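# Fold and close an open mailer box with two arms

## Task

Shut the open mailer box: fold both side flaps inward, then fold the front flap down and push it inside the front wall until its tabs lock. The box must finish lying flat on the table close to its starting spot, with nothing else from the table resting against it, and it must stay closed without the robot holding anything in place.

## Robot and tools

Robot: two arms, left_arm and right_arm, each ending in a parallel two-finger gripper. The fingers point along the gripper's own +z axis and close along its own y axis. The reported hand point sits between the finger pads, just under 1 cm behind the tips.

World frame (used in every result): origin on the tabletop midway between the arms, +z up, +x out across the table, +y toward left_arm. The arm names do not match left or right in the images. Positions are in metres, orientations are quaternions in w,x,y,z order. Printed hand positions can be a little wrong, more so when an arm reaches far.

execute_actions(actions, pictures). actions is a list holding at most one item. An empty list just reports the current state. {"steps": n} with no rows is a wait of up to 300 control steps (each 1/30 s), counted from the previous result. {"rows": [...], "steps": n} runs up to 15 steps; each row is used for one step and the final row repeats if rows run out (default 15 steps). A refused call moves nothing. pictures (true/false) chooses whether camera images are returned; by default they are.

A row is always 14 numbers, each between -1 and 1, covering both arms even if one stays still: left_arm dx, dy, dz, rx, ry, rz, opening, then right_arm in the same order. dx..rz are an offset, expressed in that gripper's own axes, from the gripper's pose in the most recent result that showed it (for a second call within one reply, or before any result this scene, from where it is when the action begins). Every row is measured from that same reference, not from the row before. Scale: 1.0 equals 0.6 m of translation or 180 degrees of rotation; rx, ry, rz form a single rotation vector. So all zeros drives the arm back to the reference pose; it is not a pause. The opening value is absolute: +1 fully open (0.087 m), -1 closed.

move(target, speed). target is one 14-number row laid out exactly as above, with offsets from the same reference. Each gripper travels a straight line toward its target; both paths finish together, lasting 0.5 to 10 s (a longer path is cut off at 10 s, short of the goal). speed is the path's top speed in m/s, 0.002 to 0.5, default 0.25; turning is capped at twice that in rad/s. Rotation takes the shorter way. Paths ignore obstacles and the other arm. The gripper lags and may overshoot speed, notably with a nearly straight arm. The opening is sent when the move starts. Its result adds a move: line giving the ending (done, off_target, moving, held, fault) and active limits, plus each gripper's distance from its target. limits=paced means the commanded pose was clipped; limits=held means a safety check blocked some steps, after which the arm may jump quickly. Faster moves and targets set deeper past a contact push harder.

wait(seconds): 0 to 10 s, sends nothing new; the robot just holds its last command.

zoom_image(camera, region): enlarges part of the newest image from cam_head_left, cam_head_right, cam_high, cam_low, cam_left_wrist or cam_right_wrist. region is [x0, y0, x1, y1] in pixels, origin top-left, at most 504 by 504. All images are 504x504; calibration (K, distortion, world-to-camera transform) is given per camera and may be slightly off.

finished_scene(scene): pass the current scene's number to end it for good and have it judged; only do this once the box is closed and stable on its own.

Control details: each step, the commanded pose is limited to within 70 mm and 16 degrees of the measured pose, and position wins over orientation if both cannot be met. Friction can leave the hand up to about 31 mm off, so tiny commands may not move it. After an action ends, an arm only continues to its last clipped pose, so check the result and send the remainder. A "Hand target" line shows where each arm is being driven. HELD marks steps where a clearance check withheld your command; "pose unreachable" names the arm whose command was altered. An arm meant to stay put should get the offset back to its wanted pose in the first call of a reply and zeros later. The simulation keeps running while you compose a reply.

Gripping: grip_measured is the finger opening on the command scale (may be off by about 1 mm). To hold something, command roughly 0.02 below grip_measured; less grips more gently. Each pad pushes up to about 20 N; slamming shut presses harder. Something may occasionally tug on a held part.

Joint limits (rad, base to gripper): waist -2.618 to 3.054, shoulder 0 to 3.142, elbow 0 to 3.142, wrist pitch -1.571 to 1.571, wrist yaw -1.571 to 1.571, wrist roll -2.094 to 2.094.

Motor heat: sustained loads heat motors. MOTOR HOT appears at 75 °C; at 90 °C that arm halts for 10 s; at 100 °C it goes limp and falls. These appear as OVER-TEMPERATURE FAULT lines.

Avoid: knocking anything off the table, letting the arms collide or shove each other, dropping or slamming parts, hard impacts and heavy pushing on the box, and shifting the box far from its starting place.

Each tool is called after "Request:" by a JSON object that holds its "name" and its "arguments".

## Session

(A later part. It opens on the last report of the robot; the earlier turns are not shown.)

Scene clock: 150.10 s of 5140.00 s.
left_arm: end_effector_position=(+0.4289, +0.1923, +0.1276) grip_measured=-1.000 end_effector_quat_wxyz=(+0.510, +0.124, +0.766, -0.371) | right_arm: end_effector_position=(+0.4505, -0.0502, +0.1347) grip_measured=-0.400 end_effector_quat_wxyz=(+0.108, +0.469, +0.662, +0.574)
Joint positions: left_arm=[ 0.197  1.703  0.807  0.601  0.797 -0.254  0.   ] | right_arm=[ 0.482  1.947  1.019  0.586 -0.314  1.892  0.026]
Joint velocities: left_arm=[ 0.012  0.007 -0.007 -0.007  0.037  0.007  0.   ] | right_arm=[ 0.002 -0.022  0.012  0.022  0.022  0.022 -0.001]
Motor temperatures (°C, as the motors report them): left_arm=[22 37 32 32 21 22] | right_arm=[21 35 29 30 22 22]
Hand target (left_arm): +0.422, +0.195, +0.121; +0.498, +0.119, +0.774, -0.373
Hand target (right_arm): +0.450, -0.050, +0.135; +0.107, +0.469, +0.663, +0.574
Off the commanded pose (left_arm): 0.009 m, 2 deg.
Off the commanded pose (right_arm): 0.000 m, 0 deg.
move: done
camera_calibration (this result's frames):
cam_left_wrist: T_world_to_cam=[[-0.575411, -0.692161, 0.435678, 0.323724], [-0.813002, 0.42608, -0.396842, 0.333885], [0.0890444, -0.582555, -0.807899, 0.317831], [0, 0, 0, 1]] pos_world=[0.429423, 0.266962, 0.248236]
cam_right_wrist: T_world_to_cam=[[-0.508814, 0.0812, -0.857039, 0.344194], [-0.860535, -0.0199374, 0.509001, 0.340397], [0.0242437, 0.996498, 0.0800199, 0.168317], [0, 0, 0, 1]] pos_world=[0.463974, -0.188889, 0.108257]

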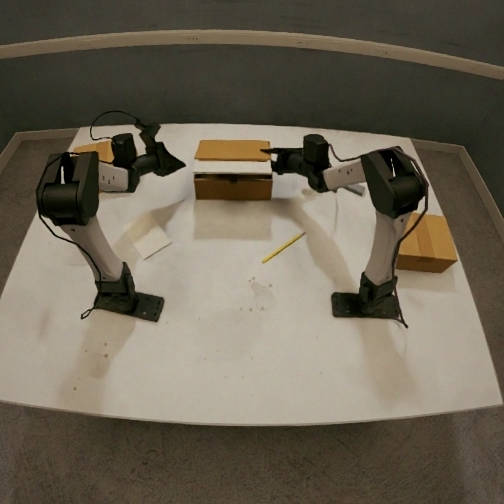

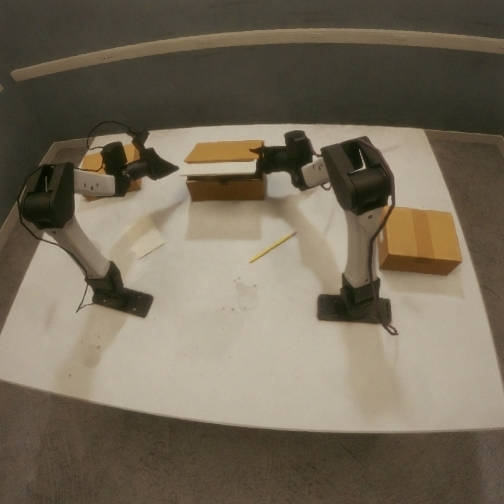

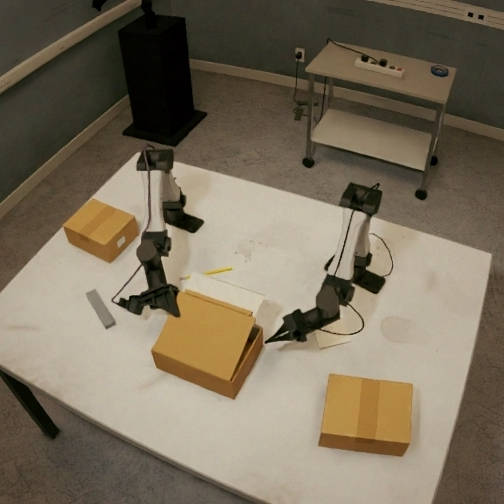

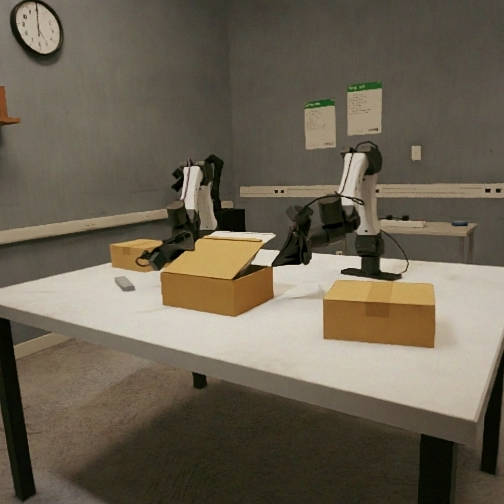

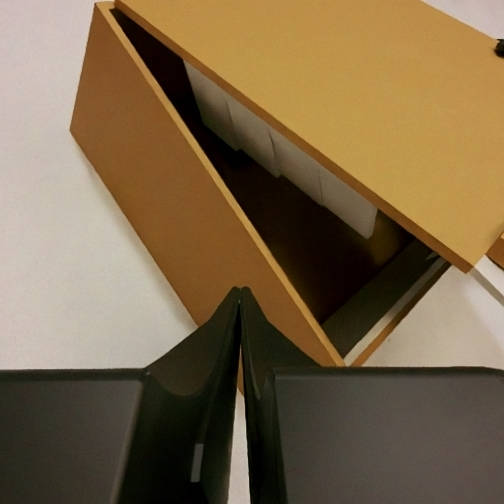

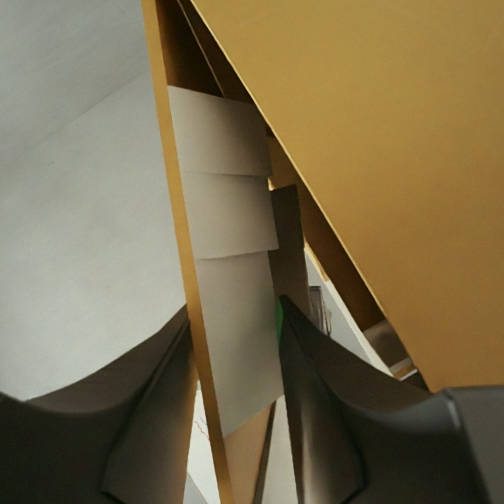

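Request:
{"name": "move", "arguments": {"target": [-0.137,-0.162,-0.123,0,0,0,-1,0,0,0,0,0,0,-0.4], "speed": 0.2}}

Request:
{"name": "move", "arguments": {"target": [0.041,-0.15,0.15,0,0,0,-1,0,0,0,0,0,0,-0.4], "speed": 0.2}}

Request:
{"name": "move", "arguments": {"target": [0.16,0.08,0.04,0,0,0,-1,0,0,0,0,0,0,-0.4], "speed": 0.06}}

Scene clock: 154.63 s of 5140.00 s.
left_arm: end_effector_position=(+0.3600, +0.1897, +0.2600) grip_measured=-1.000 end_effector_quat_wxyz=(+0.516, +0.128, +0.761, -0.372) | right_arm: end_effector_position=(+0.4505, -0.0502, +0.1347) grip_measured=-0.400 end_effector_quat_wxyz=(+0.108, +0.469, +0.662, +0.574)
Joint positions: left_arm=[ 0.197  1.234  0.944  0.014  0.801 -0.258  0.   ] | right_arm=[ 0.482  1.947  1.019  0.586 -0.314  1.892  0.026]
Joint velocities: left_arm=[ 0.007  0.002 -0.007 -0.066 -0.022  0.022  0.   ] | right_arm=[-0.012 -0.032 -0.012  0.022 -0.051  0.066 -0.   ]
Motor temperatures (°C, as the motors report them): left_arm=[22 37 32 32 21 22] | right_arm=[21 35 29 30 22 22]
Hand target (left_arm): +0.360, +0.192, +0.260; +0.511, +0.124, +0.766, -0.371
Hand target (right_arm): +0.451, -0.050, +0.135; +0.108, +0.469, +0.662, +0.574
Off the commanded pose (left_arm): 0.003 m, 1 deg.
Off the commanded pose (right_arm): 0.000 m, 0 deg.
After step 90, 0.03 s passed at rest.
move: done
camera_calibration (this result's frames):
cam_left_wrist: T_world_to_cam=[[-0.584778, -0.688853, 0.428388, 0.229301], [-0.804958, 0.427414, -0.411533, 0.332218], [0.100387, -0.58549, -0.80444, 0.424926], [0, 0, 0, 1]] pos_world=[0.358855, 0.26475, 0.380316]
cam_right_wrist: T_world_to_cam=[[-0.508814, 0.0812, -0.857039, 0.344194], [-0.860535, -0.0199374, 0.509001, 0.340397], [0.0242437, 0.996498, 0.0800199, 0.168317], [0, 0, 0, 1]] pos_world=[0.463974, -0.188889, 0.108257]

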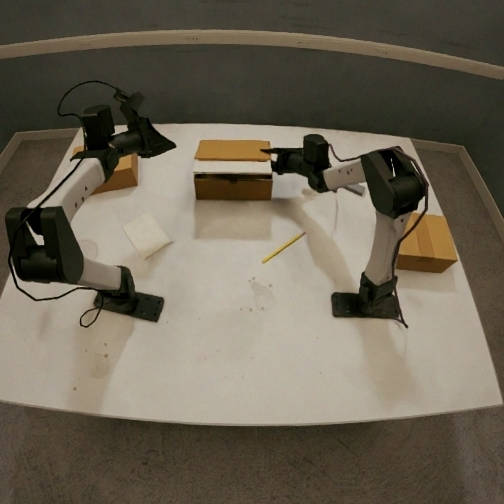

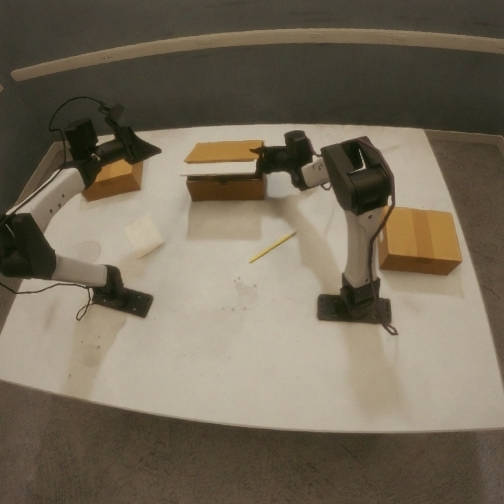

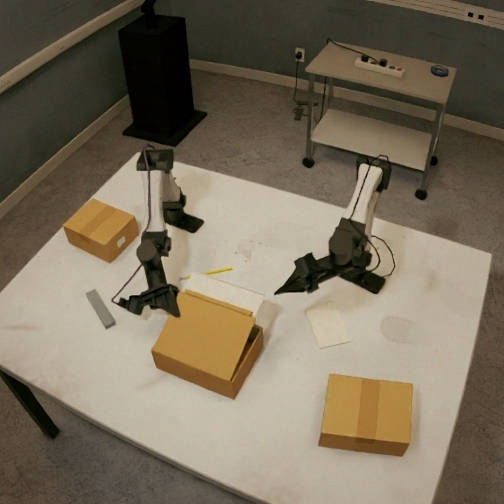

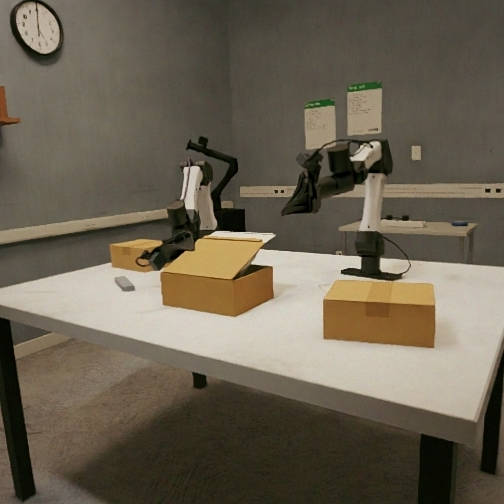

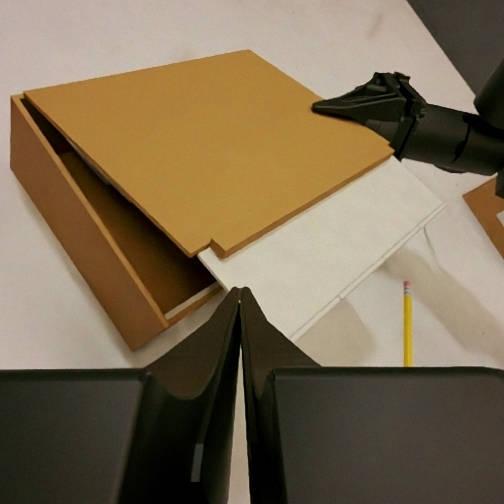

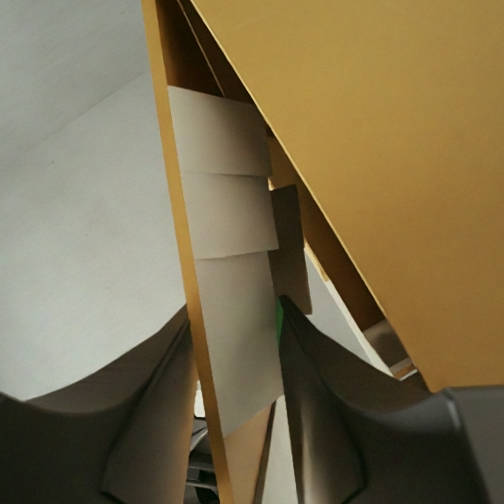

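Scene clock: 155.90 s of 5140.00 s.
left_arm: end_effector_position=(+0.3574, +0.0639, +0.2621) grip_measured=-1.000 end_effector_quat_wxyz=(+0.515, +0.127, +0.760, -0.376) | right_arm: end_effector_position=(+0.4505, -0.0502, +0.1347) grip_measured=-0.400 end_effector_quat_wxyz=(+0.108, +0.469, +0.662, +0.574)
Joint positions: left_arm=[-0.265  1.326  0.992  0.134  0.355 -0.395  0.   ] | right_arm=[ 0.482  1.947  1.019  0.586 -0.314  1.892  0.026]
Joint velocities: left_arm=[ 0.012  0.007  0.012  0.095 -0.022  0.081  0.   ] | right_arm=[-0.017 -0.007 -0.012 -0.037  0.037 -0.022  0.   ]
Motor temperatures (°C, as the motors report them): left_arm=[22 36 32 32 21 22] | right_arm=[21 35 29 30 22 22]
Hand target (left_arm): +0.361, +0.060, +0.263; +0.516, +0.124, +0.759, -0.377
Hand target (right_arm): +0.451, -0.050, +0.135; +0.108, +0.469, +0.662, +0.574
Off the commanded pose (left_arm): 0.005 m, 0 deg.
Off the commanded pose (right_arm): 0.000 m, 0 deg.
move: done
camera_calibration (this result's frames):
cam_left_wrist: T_world_to_cam=[[-0.585987, -0.683776, 0.434821, 0.138634], [-0.80453, 0.426902, -0.4129, 0.384962], [0.0967048, -0.59178, -0.800277, 0.353886], [0, 0, 0, 1]] pos_world=[0.356729, 0.139876, 0.381877]
cam_right_wrist: T_world_to_cam=[[-0.508814, 0.0812, -0.857039, 0.344194], [-0.860535, -0.0199374, 0.509001, 0.340397], [0.0242437, 0.996498, 0.0800199, 0.168317], [0, 0, 0, 1]] pos_world=[0.463974, -0.188889, 0.108257]

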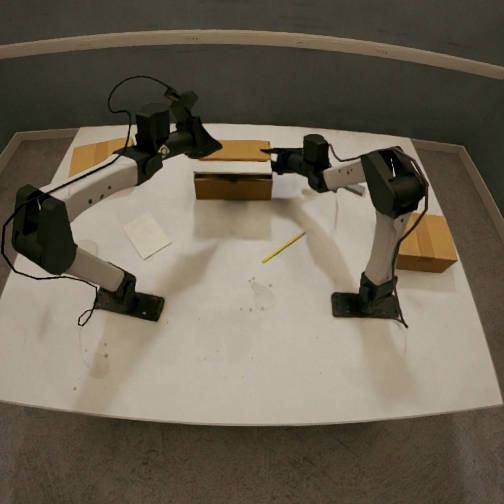

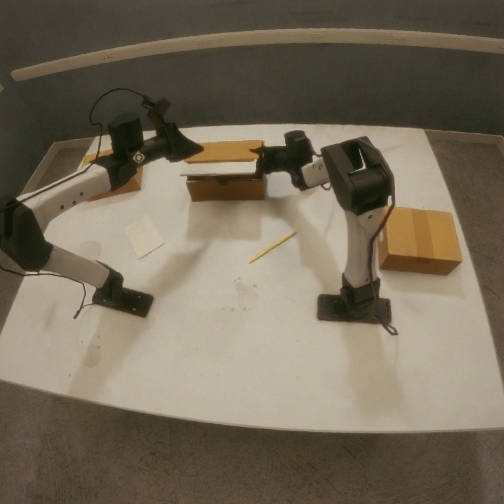

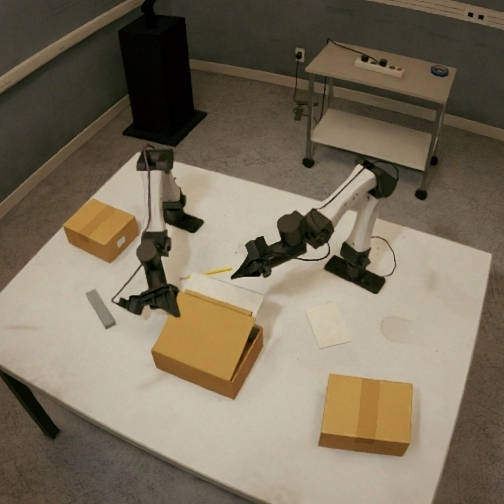

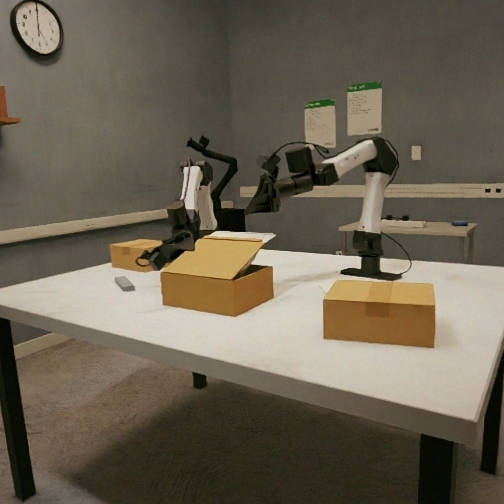

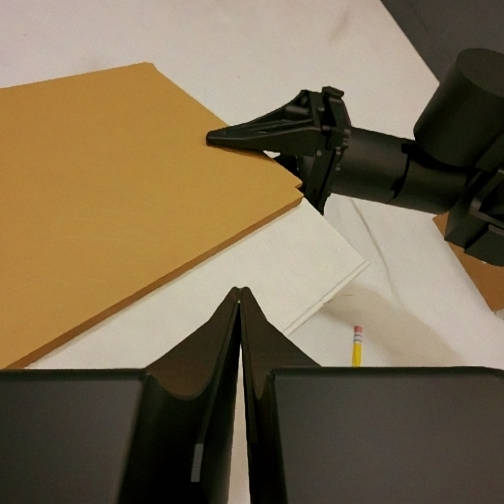

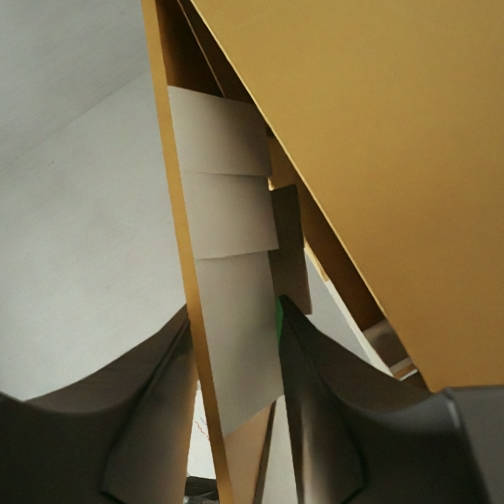

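Scene clock: 158.23 s of 5140.00 s.
left_arm: end_effector_position=(+0.3640, +0.0614, +0.1701) grip_measured=-1.000 end_effector_quat_wxyz=(+0.531, +0.128, +0.747, -0.379) | right_arm: end_effector_position=(+0.4501, -0.0504, +0.1329) grip_measured=-0.400 end_effector_quat_wxyz=(+0.106, +0.471, +0.664, +0.571)
Joint positions: left_arm=[-0.265  1.478  0.689  0.631  0.352 -0.395  0.   ] | right_arm=[ 0.482  1.947  1.019  0.578 -0.314  1.892  0.026]
Joint velocities: left_arm=[-0.002 -0.002 -0.007  0.037 -0.066 -0.081  0.   ] | right_arm=[-0.012  0.002 -0.027 -0.037 -0.022  0.066 -0.001]
Motor temperatures (°C, as the motors report them): left_arm=[22 36 32 32 21 22] | right_arm=[21 35 29 30 22 22]
Hand target (left_arm): +0.359, +0.060, +0.152; +0.515, +0.127, +0.760, -0.376
Hand target (right_arm): +0.451, -0.050, +0.135; +0.108, +0.469, +0.662, +0.574
Off the commanded pose (left_arm): 0.018 m, 2 deg.
Off the commanded pose (right_arm): 0.002 m, 0 deg.
move: off_target (left_arm)
camera_calibration (this result's frames):
cam_left_wrist: T_world_to_cam=[[-0.600243, -0.67827, 0.423861, 0.187516], [-0.789409, 0.417183, -0.450324, 0.354819], [0.128614, -0.604903, -0.785844, 0.264836], [0, 0, 0, 1]] pos_world=[0.358591, 0.139362, 0.288422]
cam_right_wrist: T_world_to_cam=[[-0.515023, 0.0783027, -0.853593, 0.344654], [-0.856817, -0.0182025, 0.515299, 0.338458], [0.0248118, 0.996763, 0.0764658, 0.168919], [0, 0, 0, 1]] pos_world=[0.46331, -0.189199, 0.106871]

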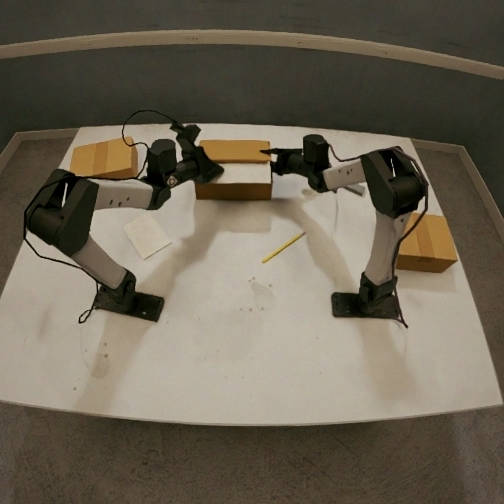

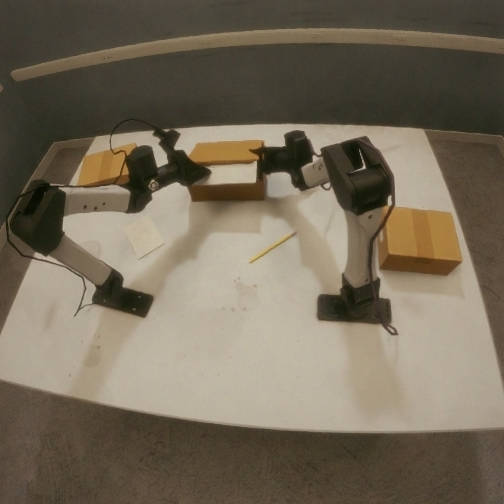

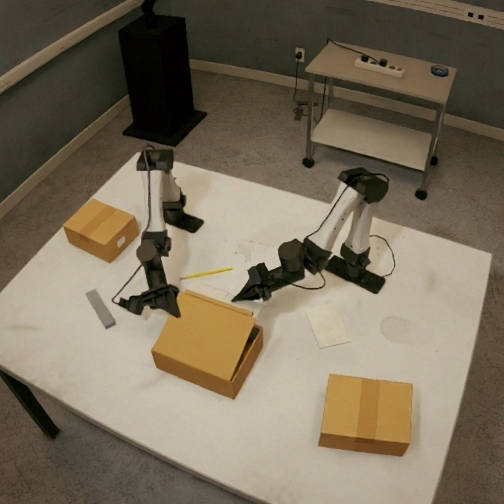

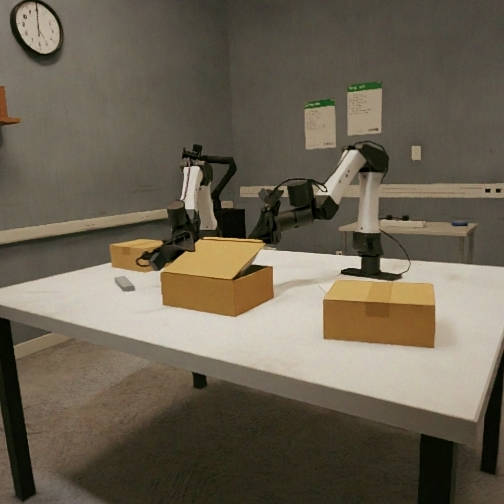

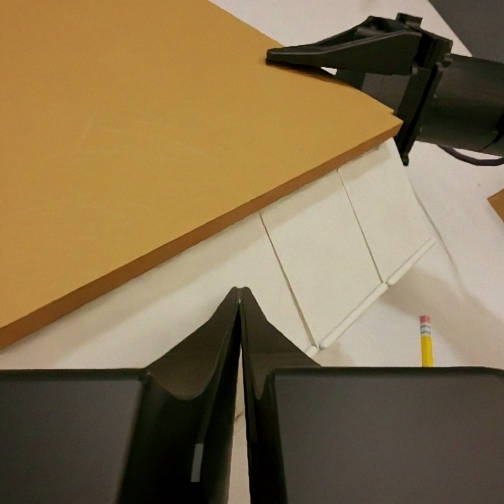

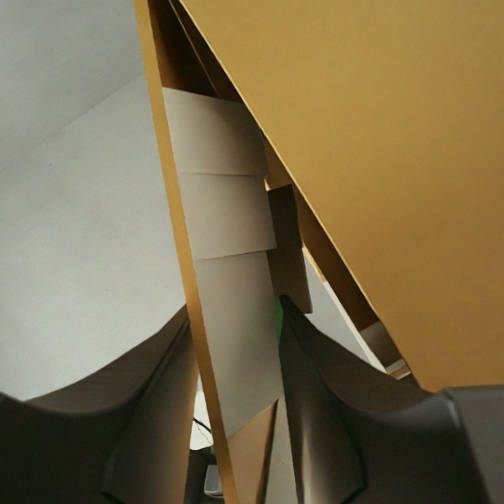

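Request:
{"name": "move", "arguments": {"target": [0.033,0.068,0.057,0,0,0,-1,0,0.05,0,0.03,0,0.03,-0.4], "speed": 0.04}}

Scene clock: 162.60 s of 5140.00 s.
left_arm: end_effector_position=(+0.3904, +0.0516, +0.1416) grip_measured=-1.000 end_effector_quat_wxyz=(+0.532, +0.145, +0.732, -0.400) | right_arm: end_effector_position=(+0.4571, -0.0560, +0.1260) grip_measured=-0.400 end_effector_quat_wxyz=(+0.052, +0.519, +0.681, +0.514)
Joint positions: left_arm=[-0.232  1.692  0.726  0.839  0.436 -0.395  0.   ] | right_arm=[ 0.455  1.947  1.149  0.276 -0.359  1.922  0.026]
Joint velocities: left_arm=[-0.007  0.017 -0.002 -0.037 -0.022 -0.022  0.   ] | right_arm=[-0.007  0.007  0.012 -0.125  0.037  0.051 -0.   ]
Motor temperatures (°C, as the motors report them): left_arm=[22 35 32 32 21 22] | right_arm=[21 35 30 30 22 22]
Hand target (left_arm): +0.403, +0.062, +0.129; +0.531, +0.129, +0.747, -0.379
Hand target (right_arm): +0.464, -0.054, +0.159; +0.056, +0.506, +0.667, +0.544
Off the commanded pose (left_arm): 0.020 m, 3 deg.
Off the commanded pose (right_arm): 0.034 m, 4 deg.
move: off_target (left_arm, right_arm)
camera_calibration (this result's frames):
cam_left_wrist: T_world_to_cam=[[-0.643445, -0.637119, 0.424331, 0.223481], [-0.756526, 0.444674, -0.479514, 0.356782], [0.116818, -0.629559, -0.768121, 0.236558], [0, 0, 0, 1]] pos_world=[0.386078, 0.132659, 0.257957]
cam_right_wrist: T_world_to_cam=[[-0.663087, 0.0497683, -0.746886, 0.395421], [-0.747786, 0.000793502, 0.663939, 0.280495], [0.0336358, 0.99876, 0.0366899, 0.175921], [0, 0, 0, 1]] pos_world=[0.466031, -0.195605, 0.102648]

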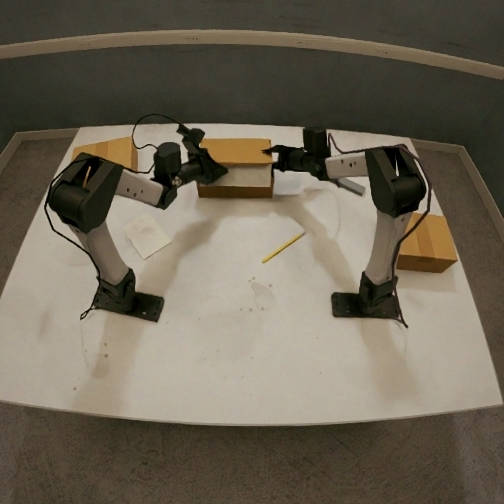

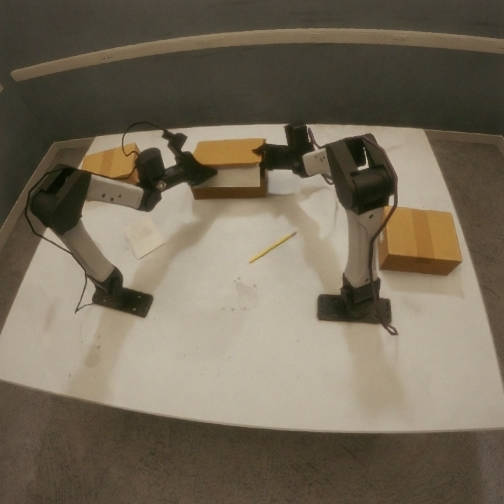

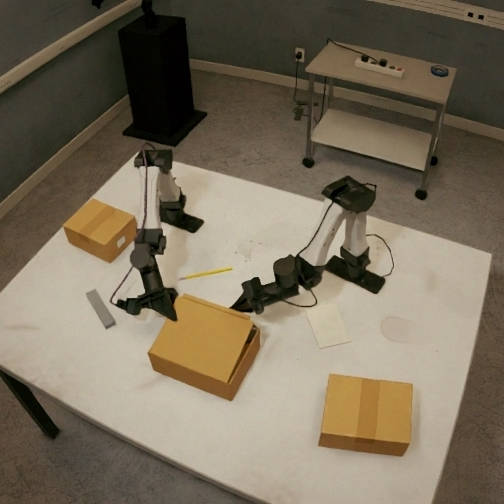

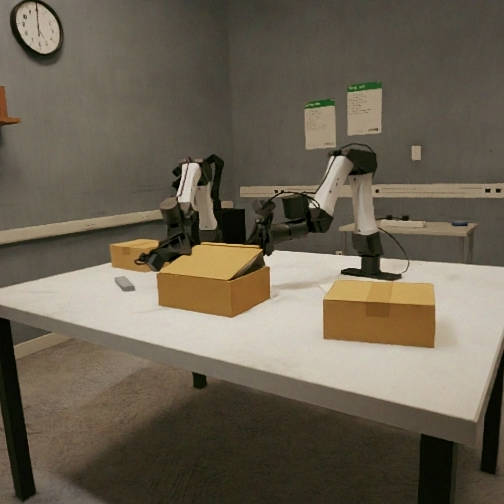

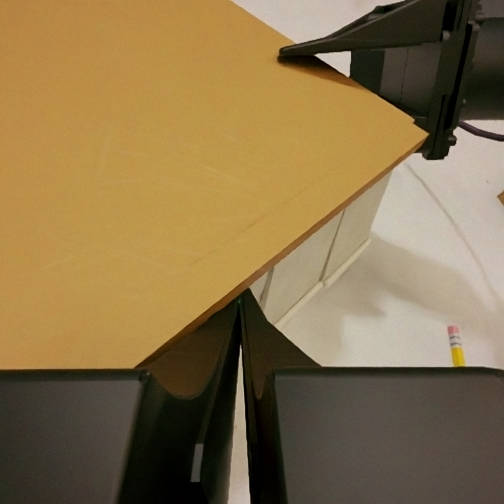

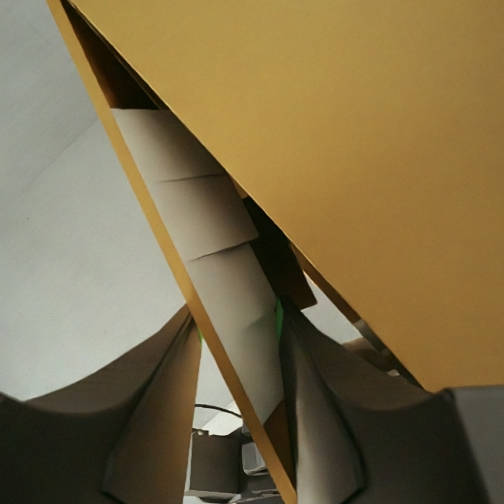

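Request:
{"name": "move", "arguments": {"target": [-0.09,-0.043,-0.015,0,0,0,-1,0.035,0.092,-0.032,0,0,0,-0.4], "speed": 0.04}}

Scene clock: 167.90 s of 5140.00 s.
left_arm: end_effector_position=(+0.3886, +0.0508, +0.2048) grip_measured=-1.000 end_effector_quat_wxyz=(+0.541, +0.150, +0.722, -0.405) | right_arm: end_effector_position=(+0.4680, -0.0545, +0.1602) grip_measured=-0.400 end_effector_quat_wxyz=(+0.042, +0.532, +0.686, +0.495)
Joint positions: left_arm=[-0.232  1.542  0.84   0.603  0.446 -0.395  0.   ] | right_arm=[ 0.448  1.925  1.314  0.039 -0.364  1.921  0.026]
Joint velocities: left_arm=[ 0.007 -0.012  0.007 -0.007 -0.037 -0.022  0.   ] | right_arm=[ 0.002 -0.002 -0.002 -0.022 -0.066  0.022  0.   ]
Motor temperatures (°C, as the motors report them): left_arm=[22 34 32 32 21 22] | right_arm=[21 36 30 30 22 22]
Hand target (left_arm): +0.389, +0.054, +0.203; +0.532, +0.145, +0.732, -0.400
Hand target (right_arm): +0.472, -0.057, +0.186; +0.053, +0.519, +0.681, +0.514
Off the commanded pose (left_arm): 0.004 m, 2 deg.
Off the commanded pose (right_arm): 0.026 m, 3 deg.
After step 90, 0.47 s passed at rest.
move: off_target (right_arm)
camera_calibration (this result's frames):
cam_left_wrist: T_world_to_cam=[[-0.66017, -0.625911, 0.415223, 0.202748], [-0.739725, 0.445872, -0.50399, 0.384496], [0.130316, -0.63987, -0.757353, 0.277928], [0, 0, 0, 1]] pos_world=[0.382051, 0.133304, 0.320086]
cam_right_wrist: T_world_to_cam=[[-0.697301, 0.0377557, -0.715783, 0.438484], [-0.715825, 0.0148102, 0.698123, 0.246287], [0.036959, 0.999177, 0.0166993, 0.174472], [0, 0, 0, 1]] pos_world=[0.475605, -0.194531, 0.139007]

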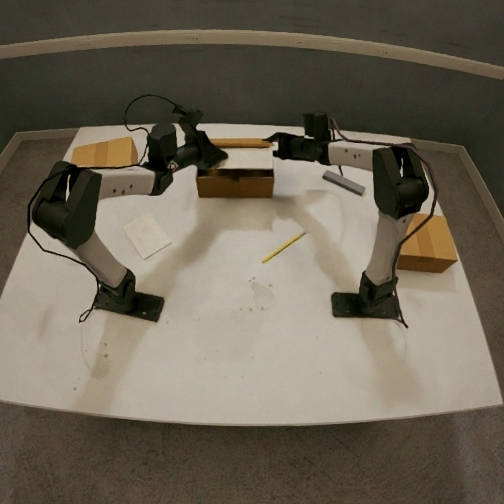

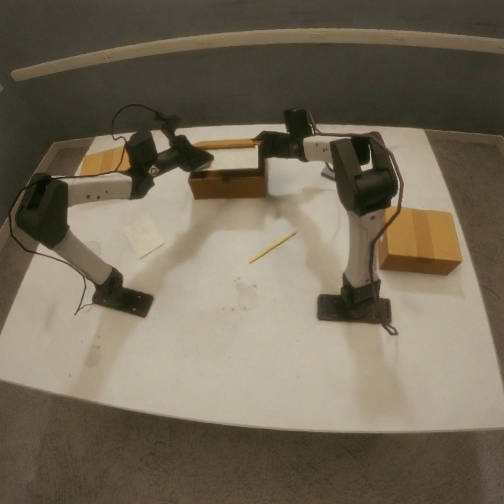

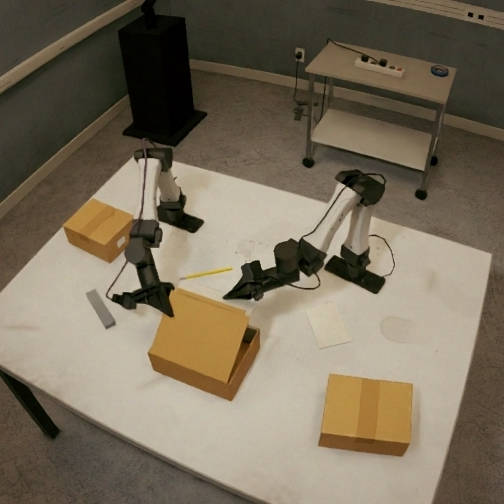

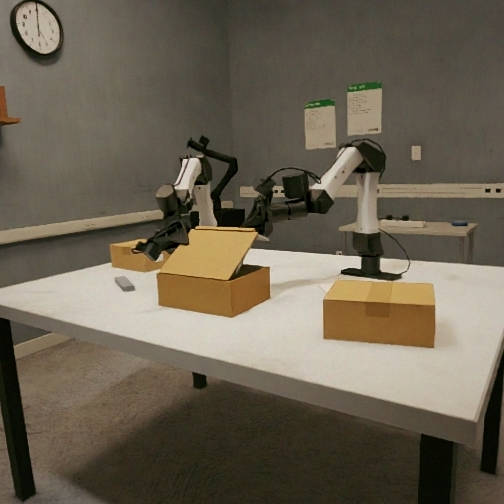

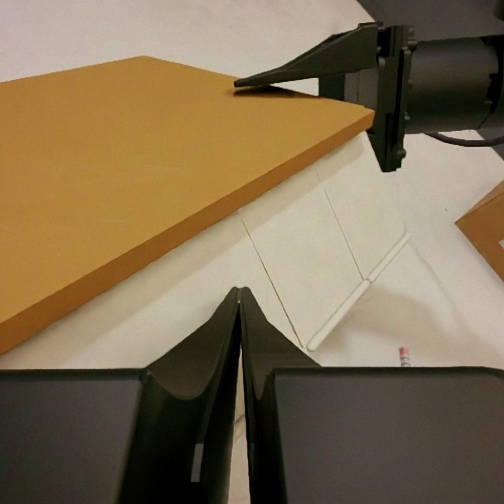

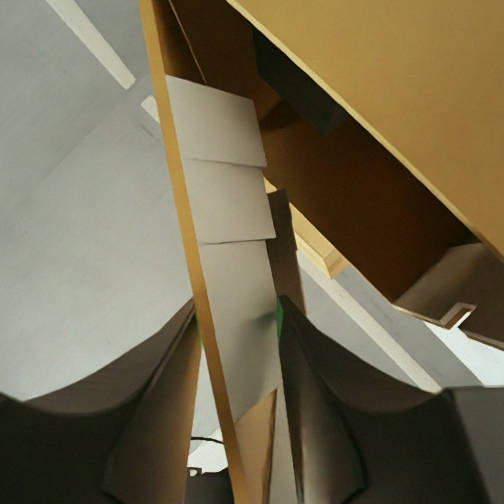

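Request:
{"name": "move", "arguments": {"target": [0.063,0.057,0.03,0,0,0,-1,0,0.03,0,0,0,0,-0.4], "speed": 0.04}}

Request:
{"name": "move", "arguments": {"target": [-0.02,0.06,0.055,0,0,0,-1,0,0.01,0,0,0,0,-0.4], "speed": 0.04}}

Scene clock: 171.83 s of 5140.00 s.
left_arm: end_effector_position=(+0.4078, +0.0429, +0.1797) grip_measured=-1.000 end_effector_quat_wxyz=(+0.559, +0.161, +0.700, -0.414) | right_arm: end_effector_position=(+0.4682, -0.0547, +0.1612) grip_measured=-0.400 end_effector_quat_wxyz=(+0.029, +0.538, +0.693, +0.480)
Joint positions: left_arm=[-0.224  1.7    0.827  0.837  0.472 -0.395  0.   ] | right_arm=[ 0.444  1.934  1.365 -0.048 -0.376  1.915  0.026]
Joint velocities: left_arm=[ 0.007 -0.017 -0.007  0.051  0.051 -0.11   0.   ] | right_arm=[-0.027 -0.002  0.012  0.007 -0.066  0.037  0.001]
Motor temperatures (°C, as the motors report them): left_arm=[22 34 32 32 21 22] | right_arm=[21 36 31 30 22 22]
Hand target (left_arm): +0.408, +0.050, +0.154; +0.541, +0.151, +0.722, -0.405
Hand target (right_arm): +0.480, -0.056, +0.173; +0.042, +0.532, +0.686, +0.495
Off the commanded pose (left_arm): 0.026 m, 4 deg.
Off the commanded pose (right_arm): 0.017 m, 2 deg.
move: off_target (left_arm, right_arm)
camera_calibration (this result's frames):
cam_left_wrist: T_world_to_cam=[[-0.694063, -0.603449, 0.392588, 0.237875], [-0.7017, 0.445171, -0.556273, 0.383496], [0.160913, -0.661568, -0.732417, 0.235236], [0, 0, 0, 1]] pos_world=[0.396347, 0.128449, 0.292232]
cam_right_wrist: T_world_to_cam=[[-0.725801, 0.0212515, -0.687576, 0.447237], [-0.68733, 0.0184297, 0.726111, 0.228054], [0.0281028, 0.999604, 0.00123048, 0.181384], [0, 0, 0, 1]] pos_world=[0.476256, -0.19502, 0.141694]

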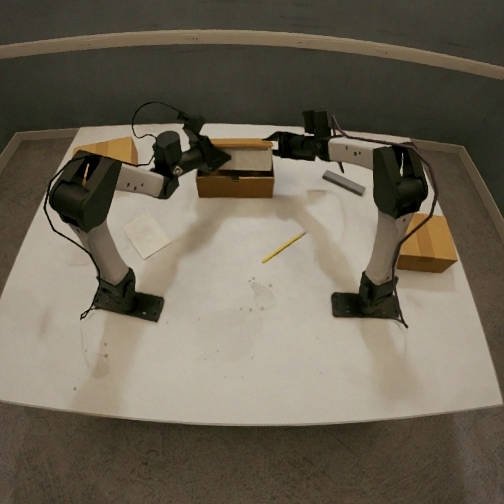

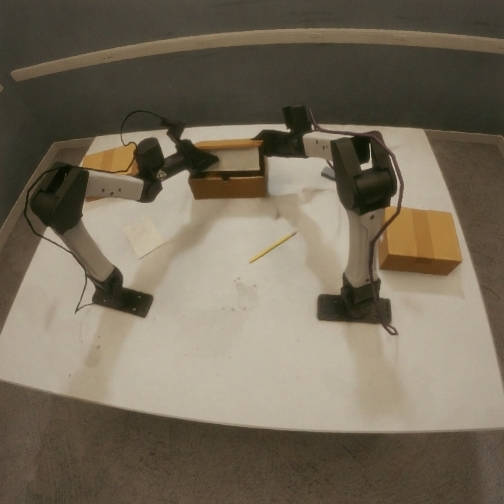

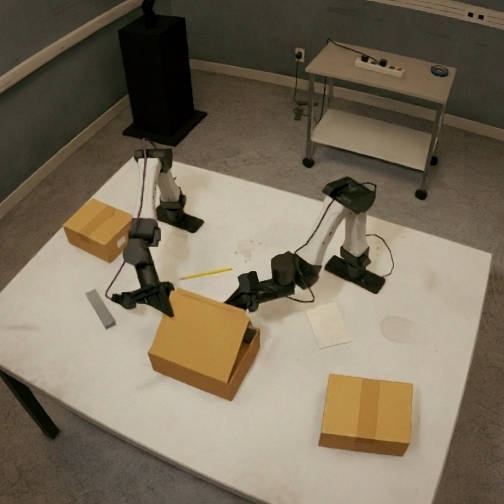

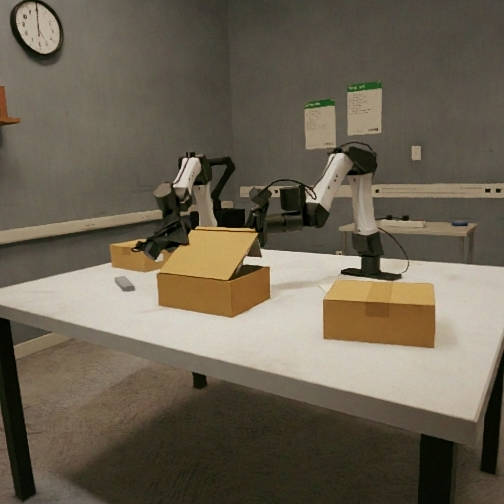

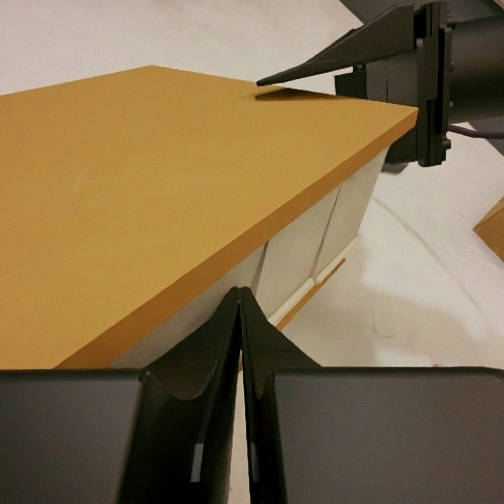

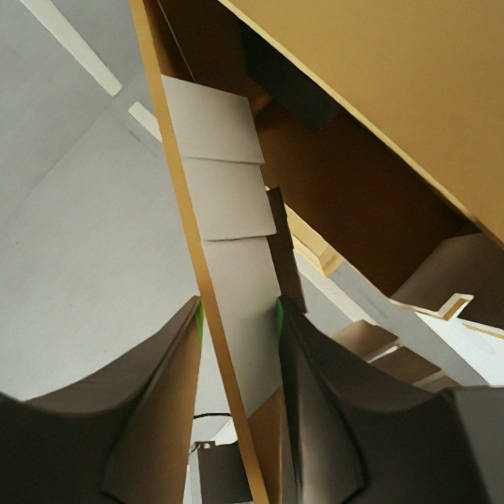

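Scene clock: 173.37 s of 5140.00 s.
left_arm: end_effector_position=(+0.4468, +0.0378, +0.1899) grip_measured=-1.000 end_effector_quat_wxyz=(+0.567, +0.175, +0.683, -0.425) | right_arm: end_effector_position=(+0.4729, -0.0553, +0.1674) grip_measured=-0.400 end_effector_quat_wxyz=(+0.037, +0.536, +0.689, +0.486)
Joint positions: left_arm=[-0.184  1.831  0.995  0.842  0.541 -0.395  0.   ] | right_arm=[ 0.441  1.934  1.376 -0.039 -0.369  1.915  0.026]
Joint velocities: left_arm=[ 0.007 -0.012 -0.002 -0.007  0.051 -0.037  0.   ] | right_arm=[-0.002 -0.007  0.002 -0.007 -0.007 -0.007 -0.   ]
Motor temperatures (°C, as the motors report them): left_arm=[22 34 32 32 21 22] | right_arm=[21 36 31 30 22 22]
Hand target (left_arm): +0.457, +0.044, +0.174; +0.559, +0.162, +0.700, -0.414
Hand target (right_arm): +0.472, -0.055, +0.165; +0.029, +0.538, +0.692, +0.480
Off the commanded pose (left_arm): 0.019 m, 3 deg.
Off the commanded pose (right_arm): 0.002 m, 1 deg.
move: off_target (left_arm)
camera_calibration (this result's frames):
cam_left_wrist: T_world_to_cam=[[-0.726443, -0.576235, 0.374477, 0.274758], [-0.666135, 0.456462, -0.589836, 0.408858], [0.168949, -0.677935, -0.715444, 0.226883], [0, 0, 0, 1]] pos_world=[0.433619, 0.125509, 0.30059]
cam_right_wrist: T_world_to_cam=[[-0.711525, 0.0299601, -0.702022, 0.451042], [-0.701725, 0.0212704, 0.712131, 0.236082], [0.0362678, 0.999325, 0.00588935, 0.177154], [0, 0, 0, 1]] pos_world=[0.480167, -0.195569, 0.147476]

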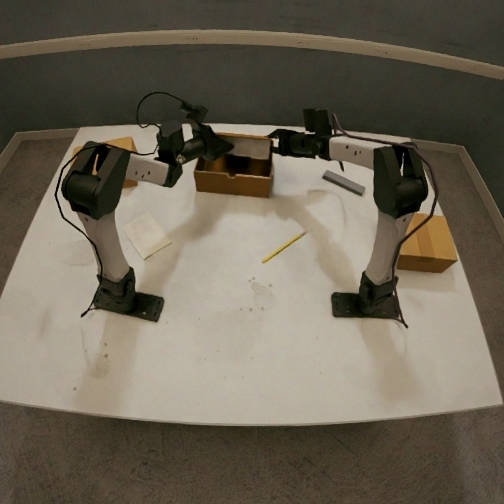

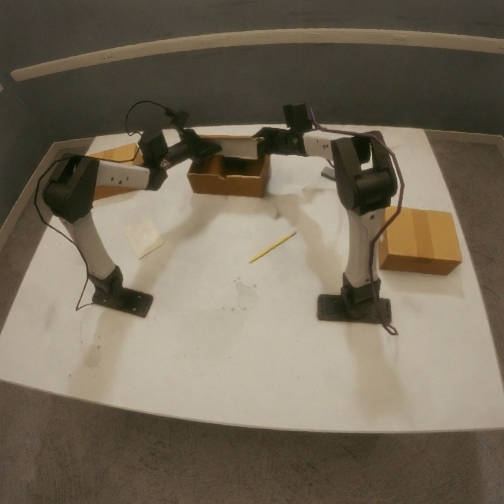

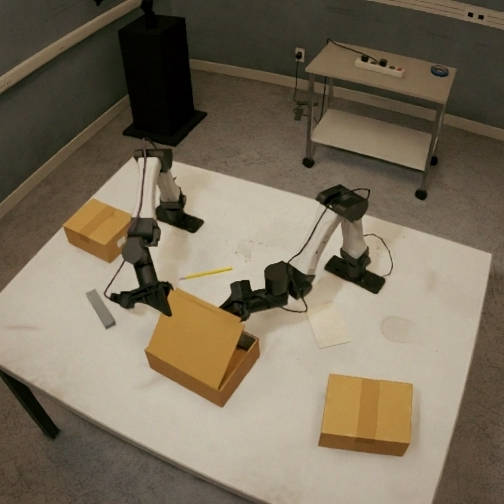

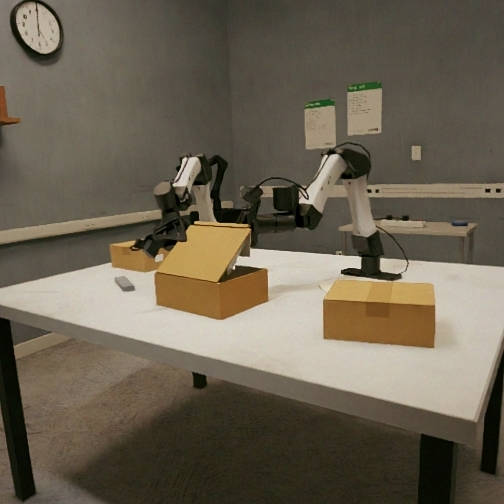

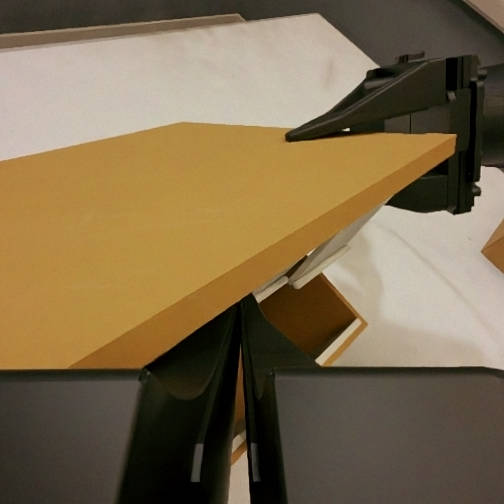

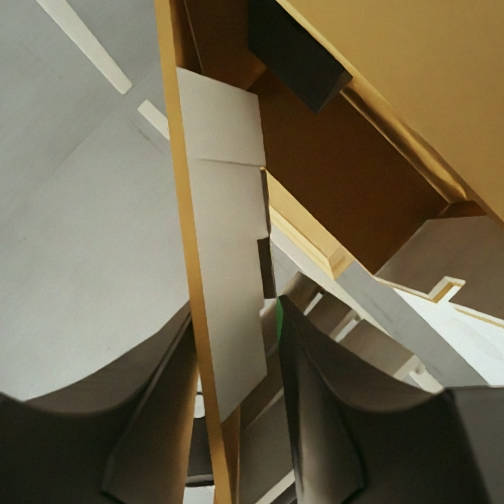

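Request:
{"name": "move", "arguments": {"target": [0.1,0.014,-0.02,0,0,0,-1,0,-0.08,0,-0.07,0,-0.07,-0.4], "speed": 0.04}}

Scene clock: 179.60 s of 5140.00 s.
left_arm: end_effector_position=(+0.4293, +0.0390, +0.1466) grip_measured=-1.000 end_effector_quat_wxyz=(+0.577, +0.181, +0.672, -0.428) | right_arm: end_effector_position=(+0.4539, -0.0582, +0.1385) grip_measured=-0.400 end_effector_quat_wxyz=(+0.160, +0.461, +0.673, +0.556)
Joint positions: left_arm=[-0.195  1.912  0.848  1.101  0.539 -0.395  0.   ] | right_arm=[ 0.487  1.906  1.013  0.546 -0.234  1.807  0.026]
Joint velocities: left_arm=[ 0.017 -0.002 -0.002  0.037  0.022 -0.037  0.   ] | right_arm=[-0.012 -0.022 -0.007 -0.037 -0.022 -0.007  0.001]
Motor temperatures (°C, as the motors report them): left_arm=[22 34 32 33 21 22] | right_arm=[21 37 31 30 22 22]
Hand target (left_arm): +0.427, +0.037, +0.131; +0.567, +0.175, +0.683, -0.425
Hand target (right_arm): +0.440, -0.053, +0.133; +0.150, +0.450, +0.687, +0.551
Off the commanded pose (left_arm): 0.016 m, 2 deg.
Off the commanded pose (right_arm): 0.017 m, 2 deg.
move: off_target (left_arm, right_arm)
camera_calibration (this result's frames):
cam_left_wrist: T_world_to_cam=[[-0.741636, -0.566366, 0.359452, 0.287216], [-0.645075, 0.455174, -0.613755, 0.365617], [0.183997, -0.687056, -0.702922, 0.191807], [0, 0, 0, 1]] pos_world=[0.413568, 0.128032, 0.255984]
cam_right_wrist: T_world_to_cam=[[-0.454569, 0.025655, -0.890342, 0.326579], [-0.888384, 0.0591671, 0.455273, 0.365928], [0.064359, 0.997918, -0.00410398, 0.169495], [0, 0, 0, 1]] pos_world=[0.462629, -0.199171, 0.124865]

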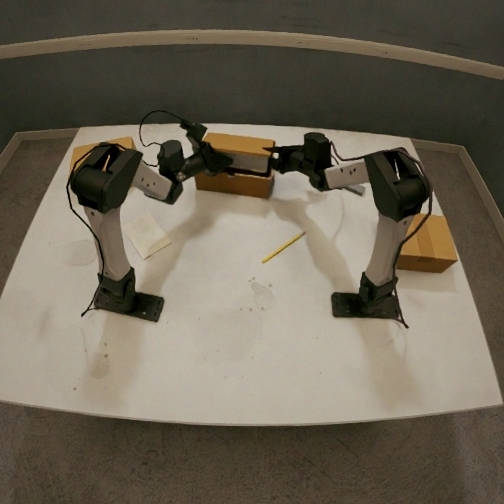

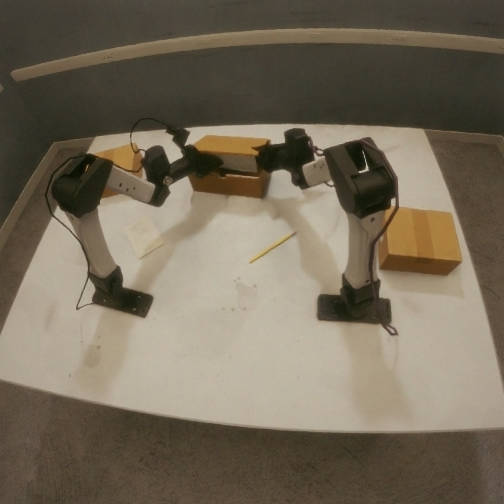

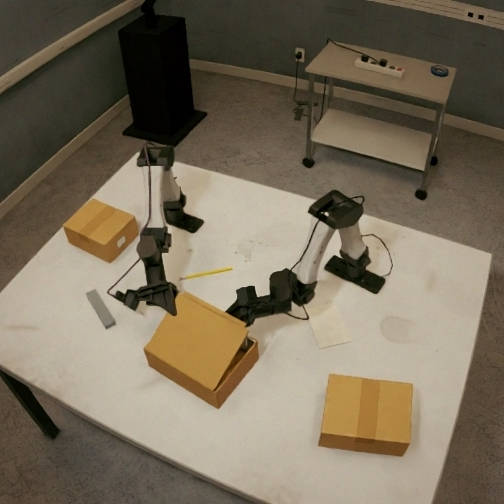

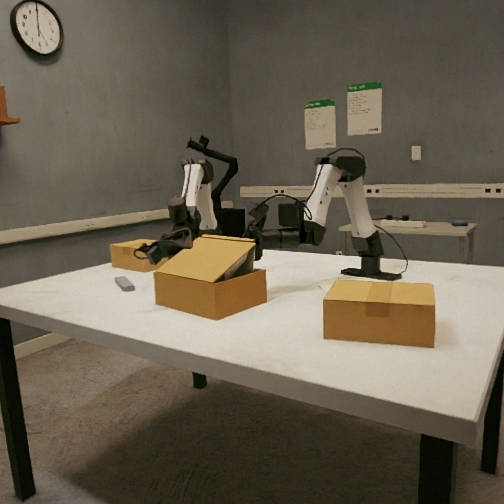

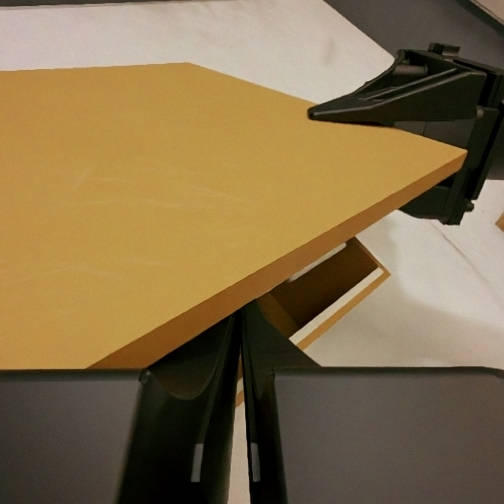

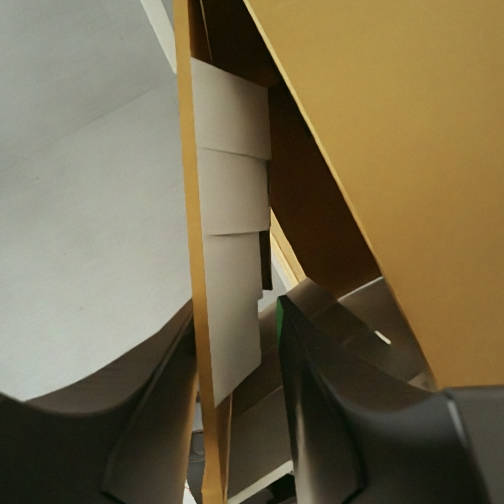

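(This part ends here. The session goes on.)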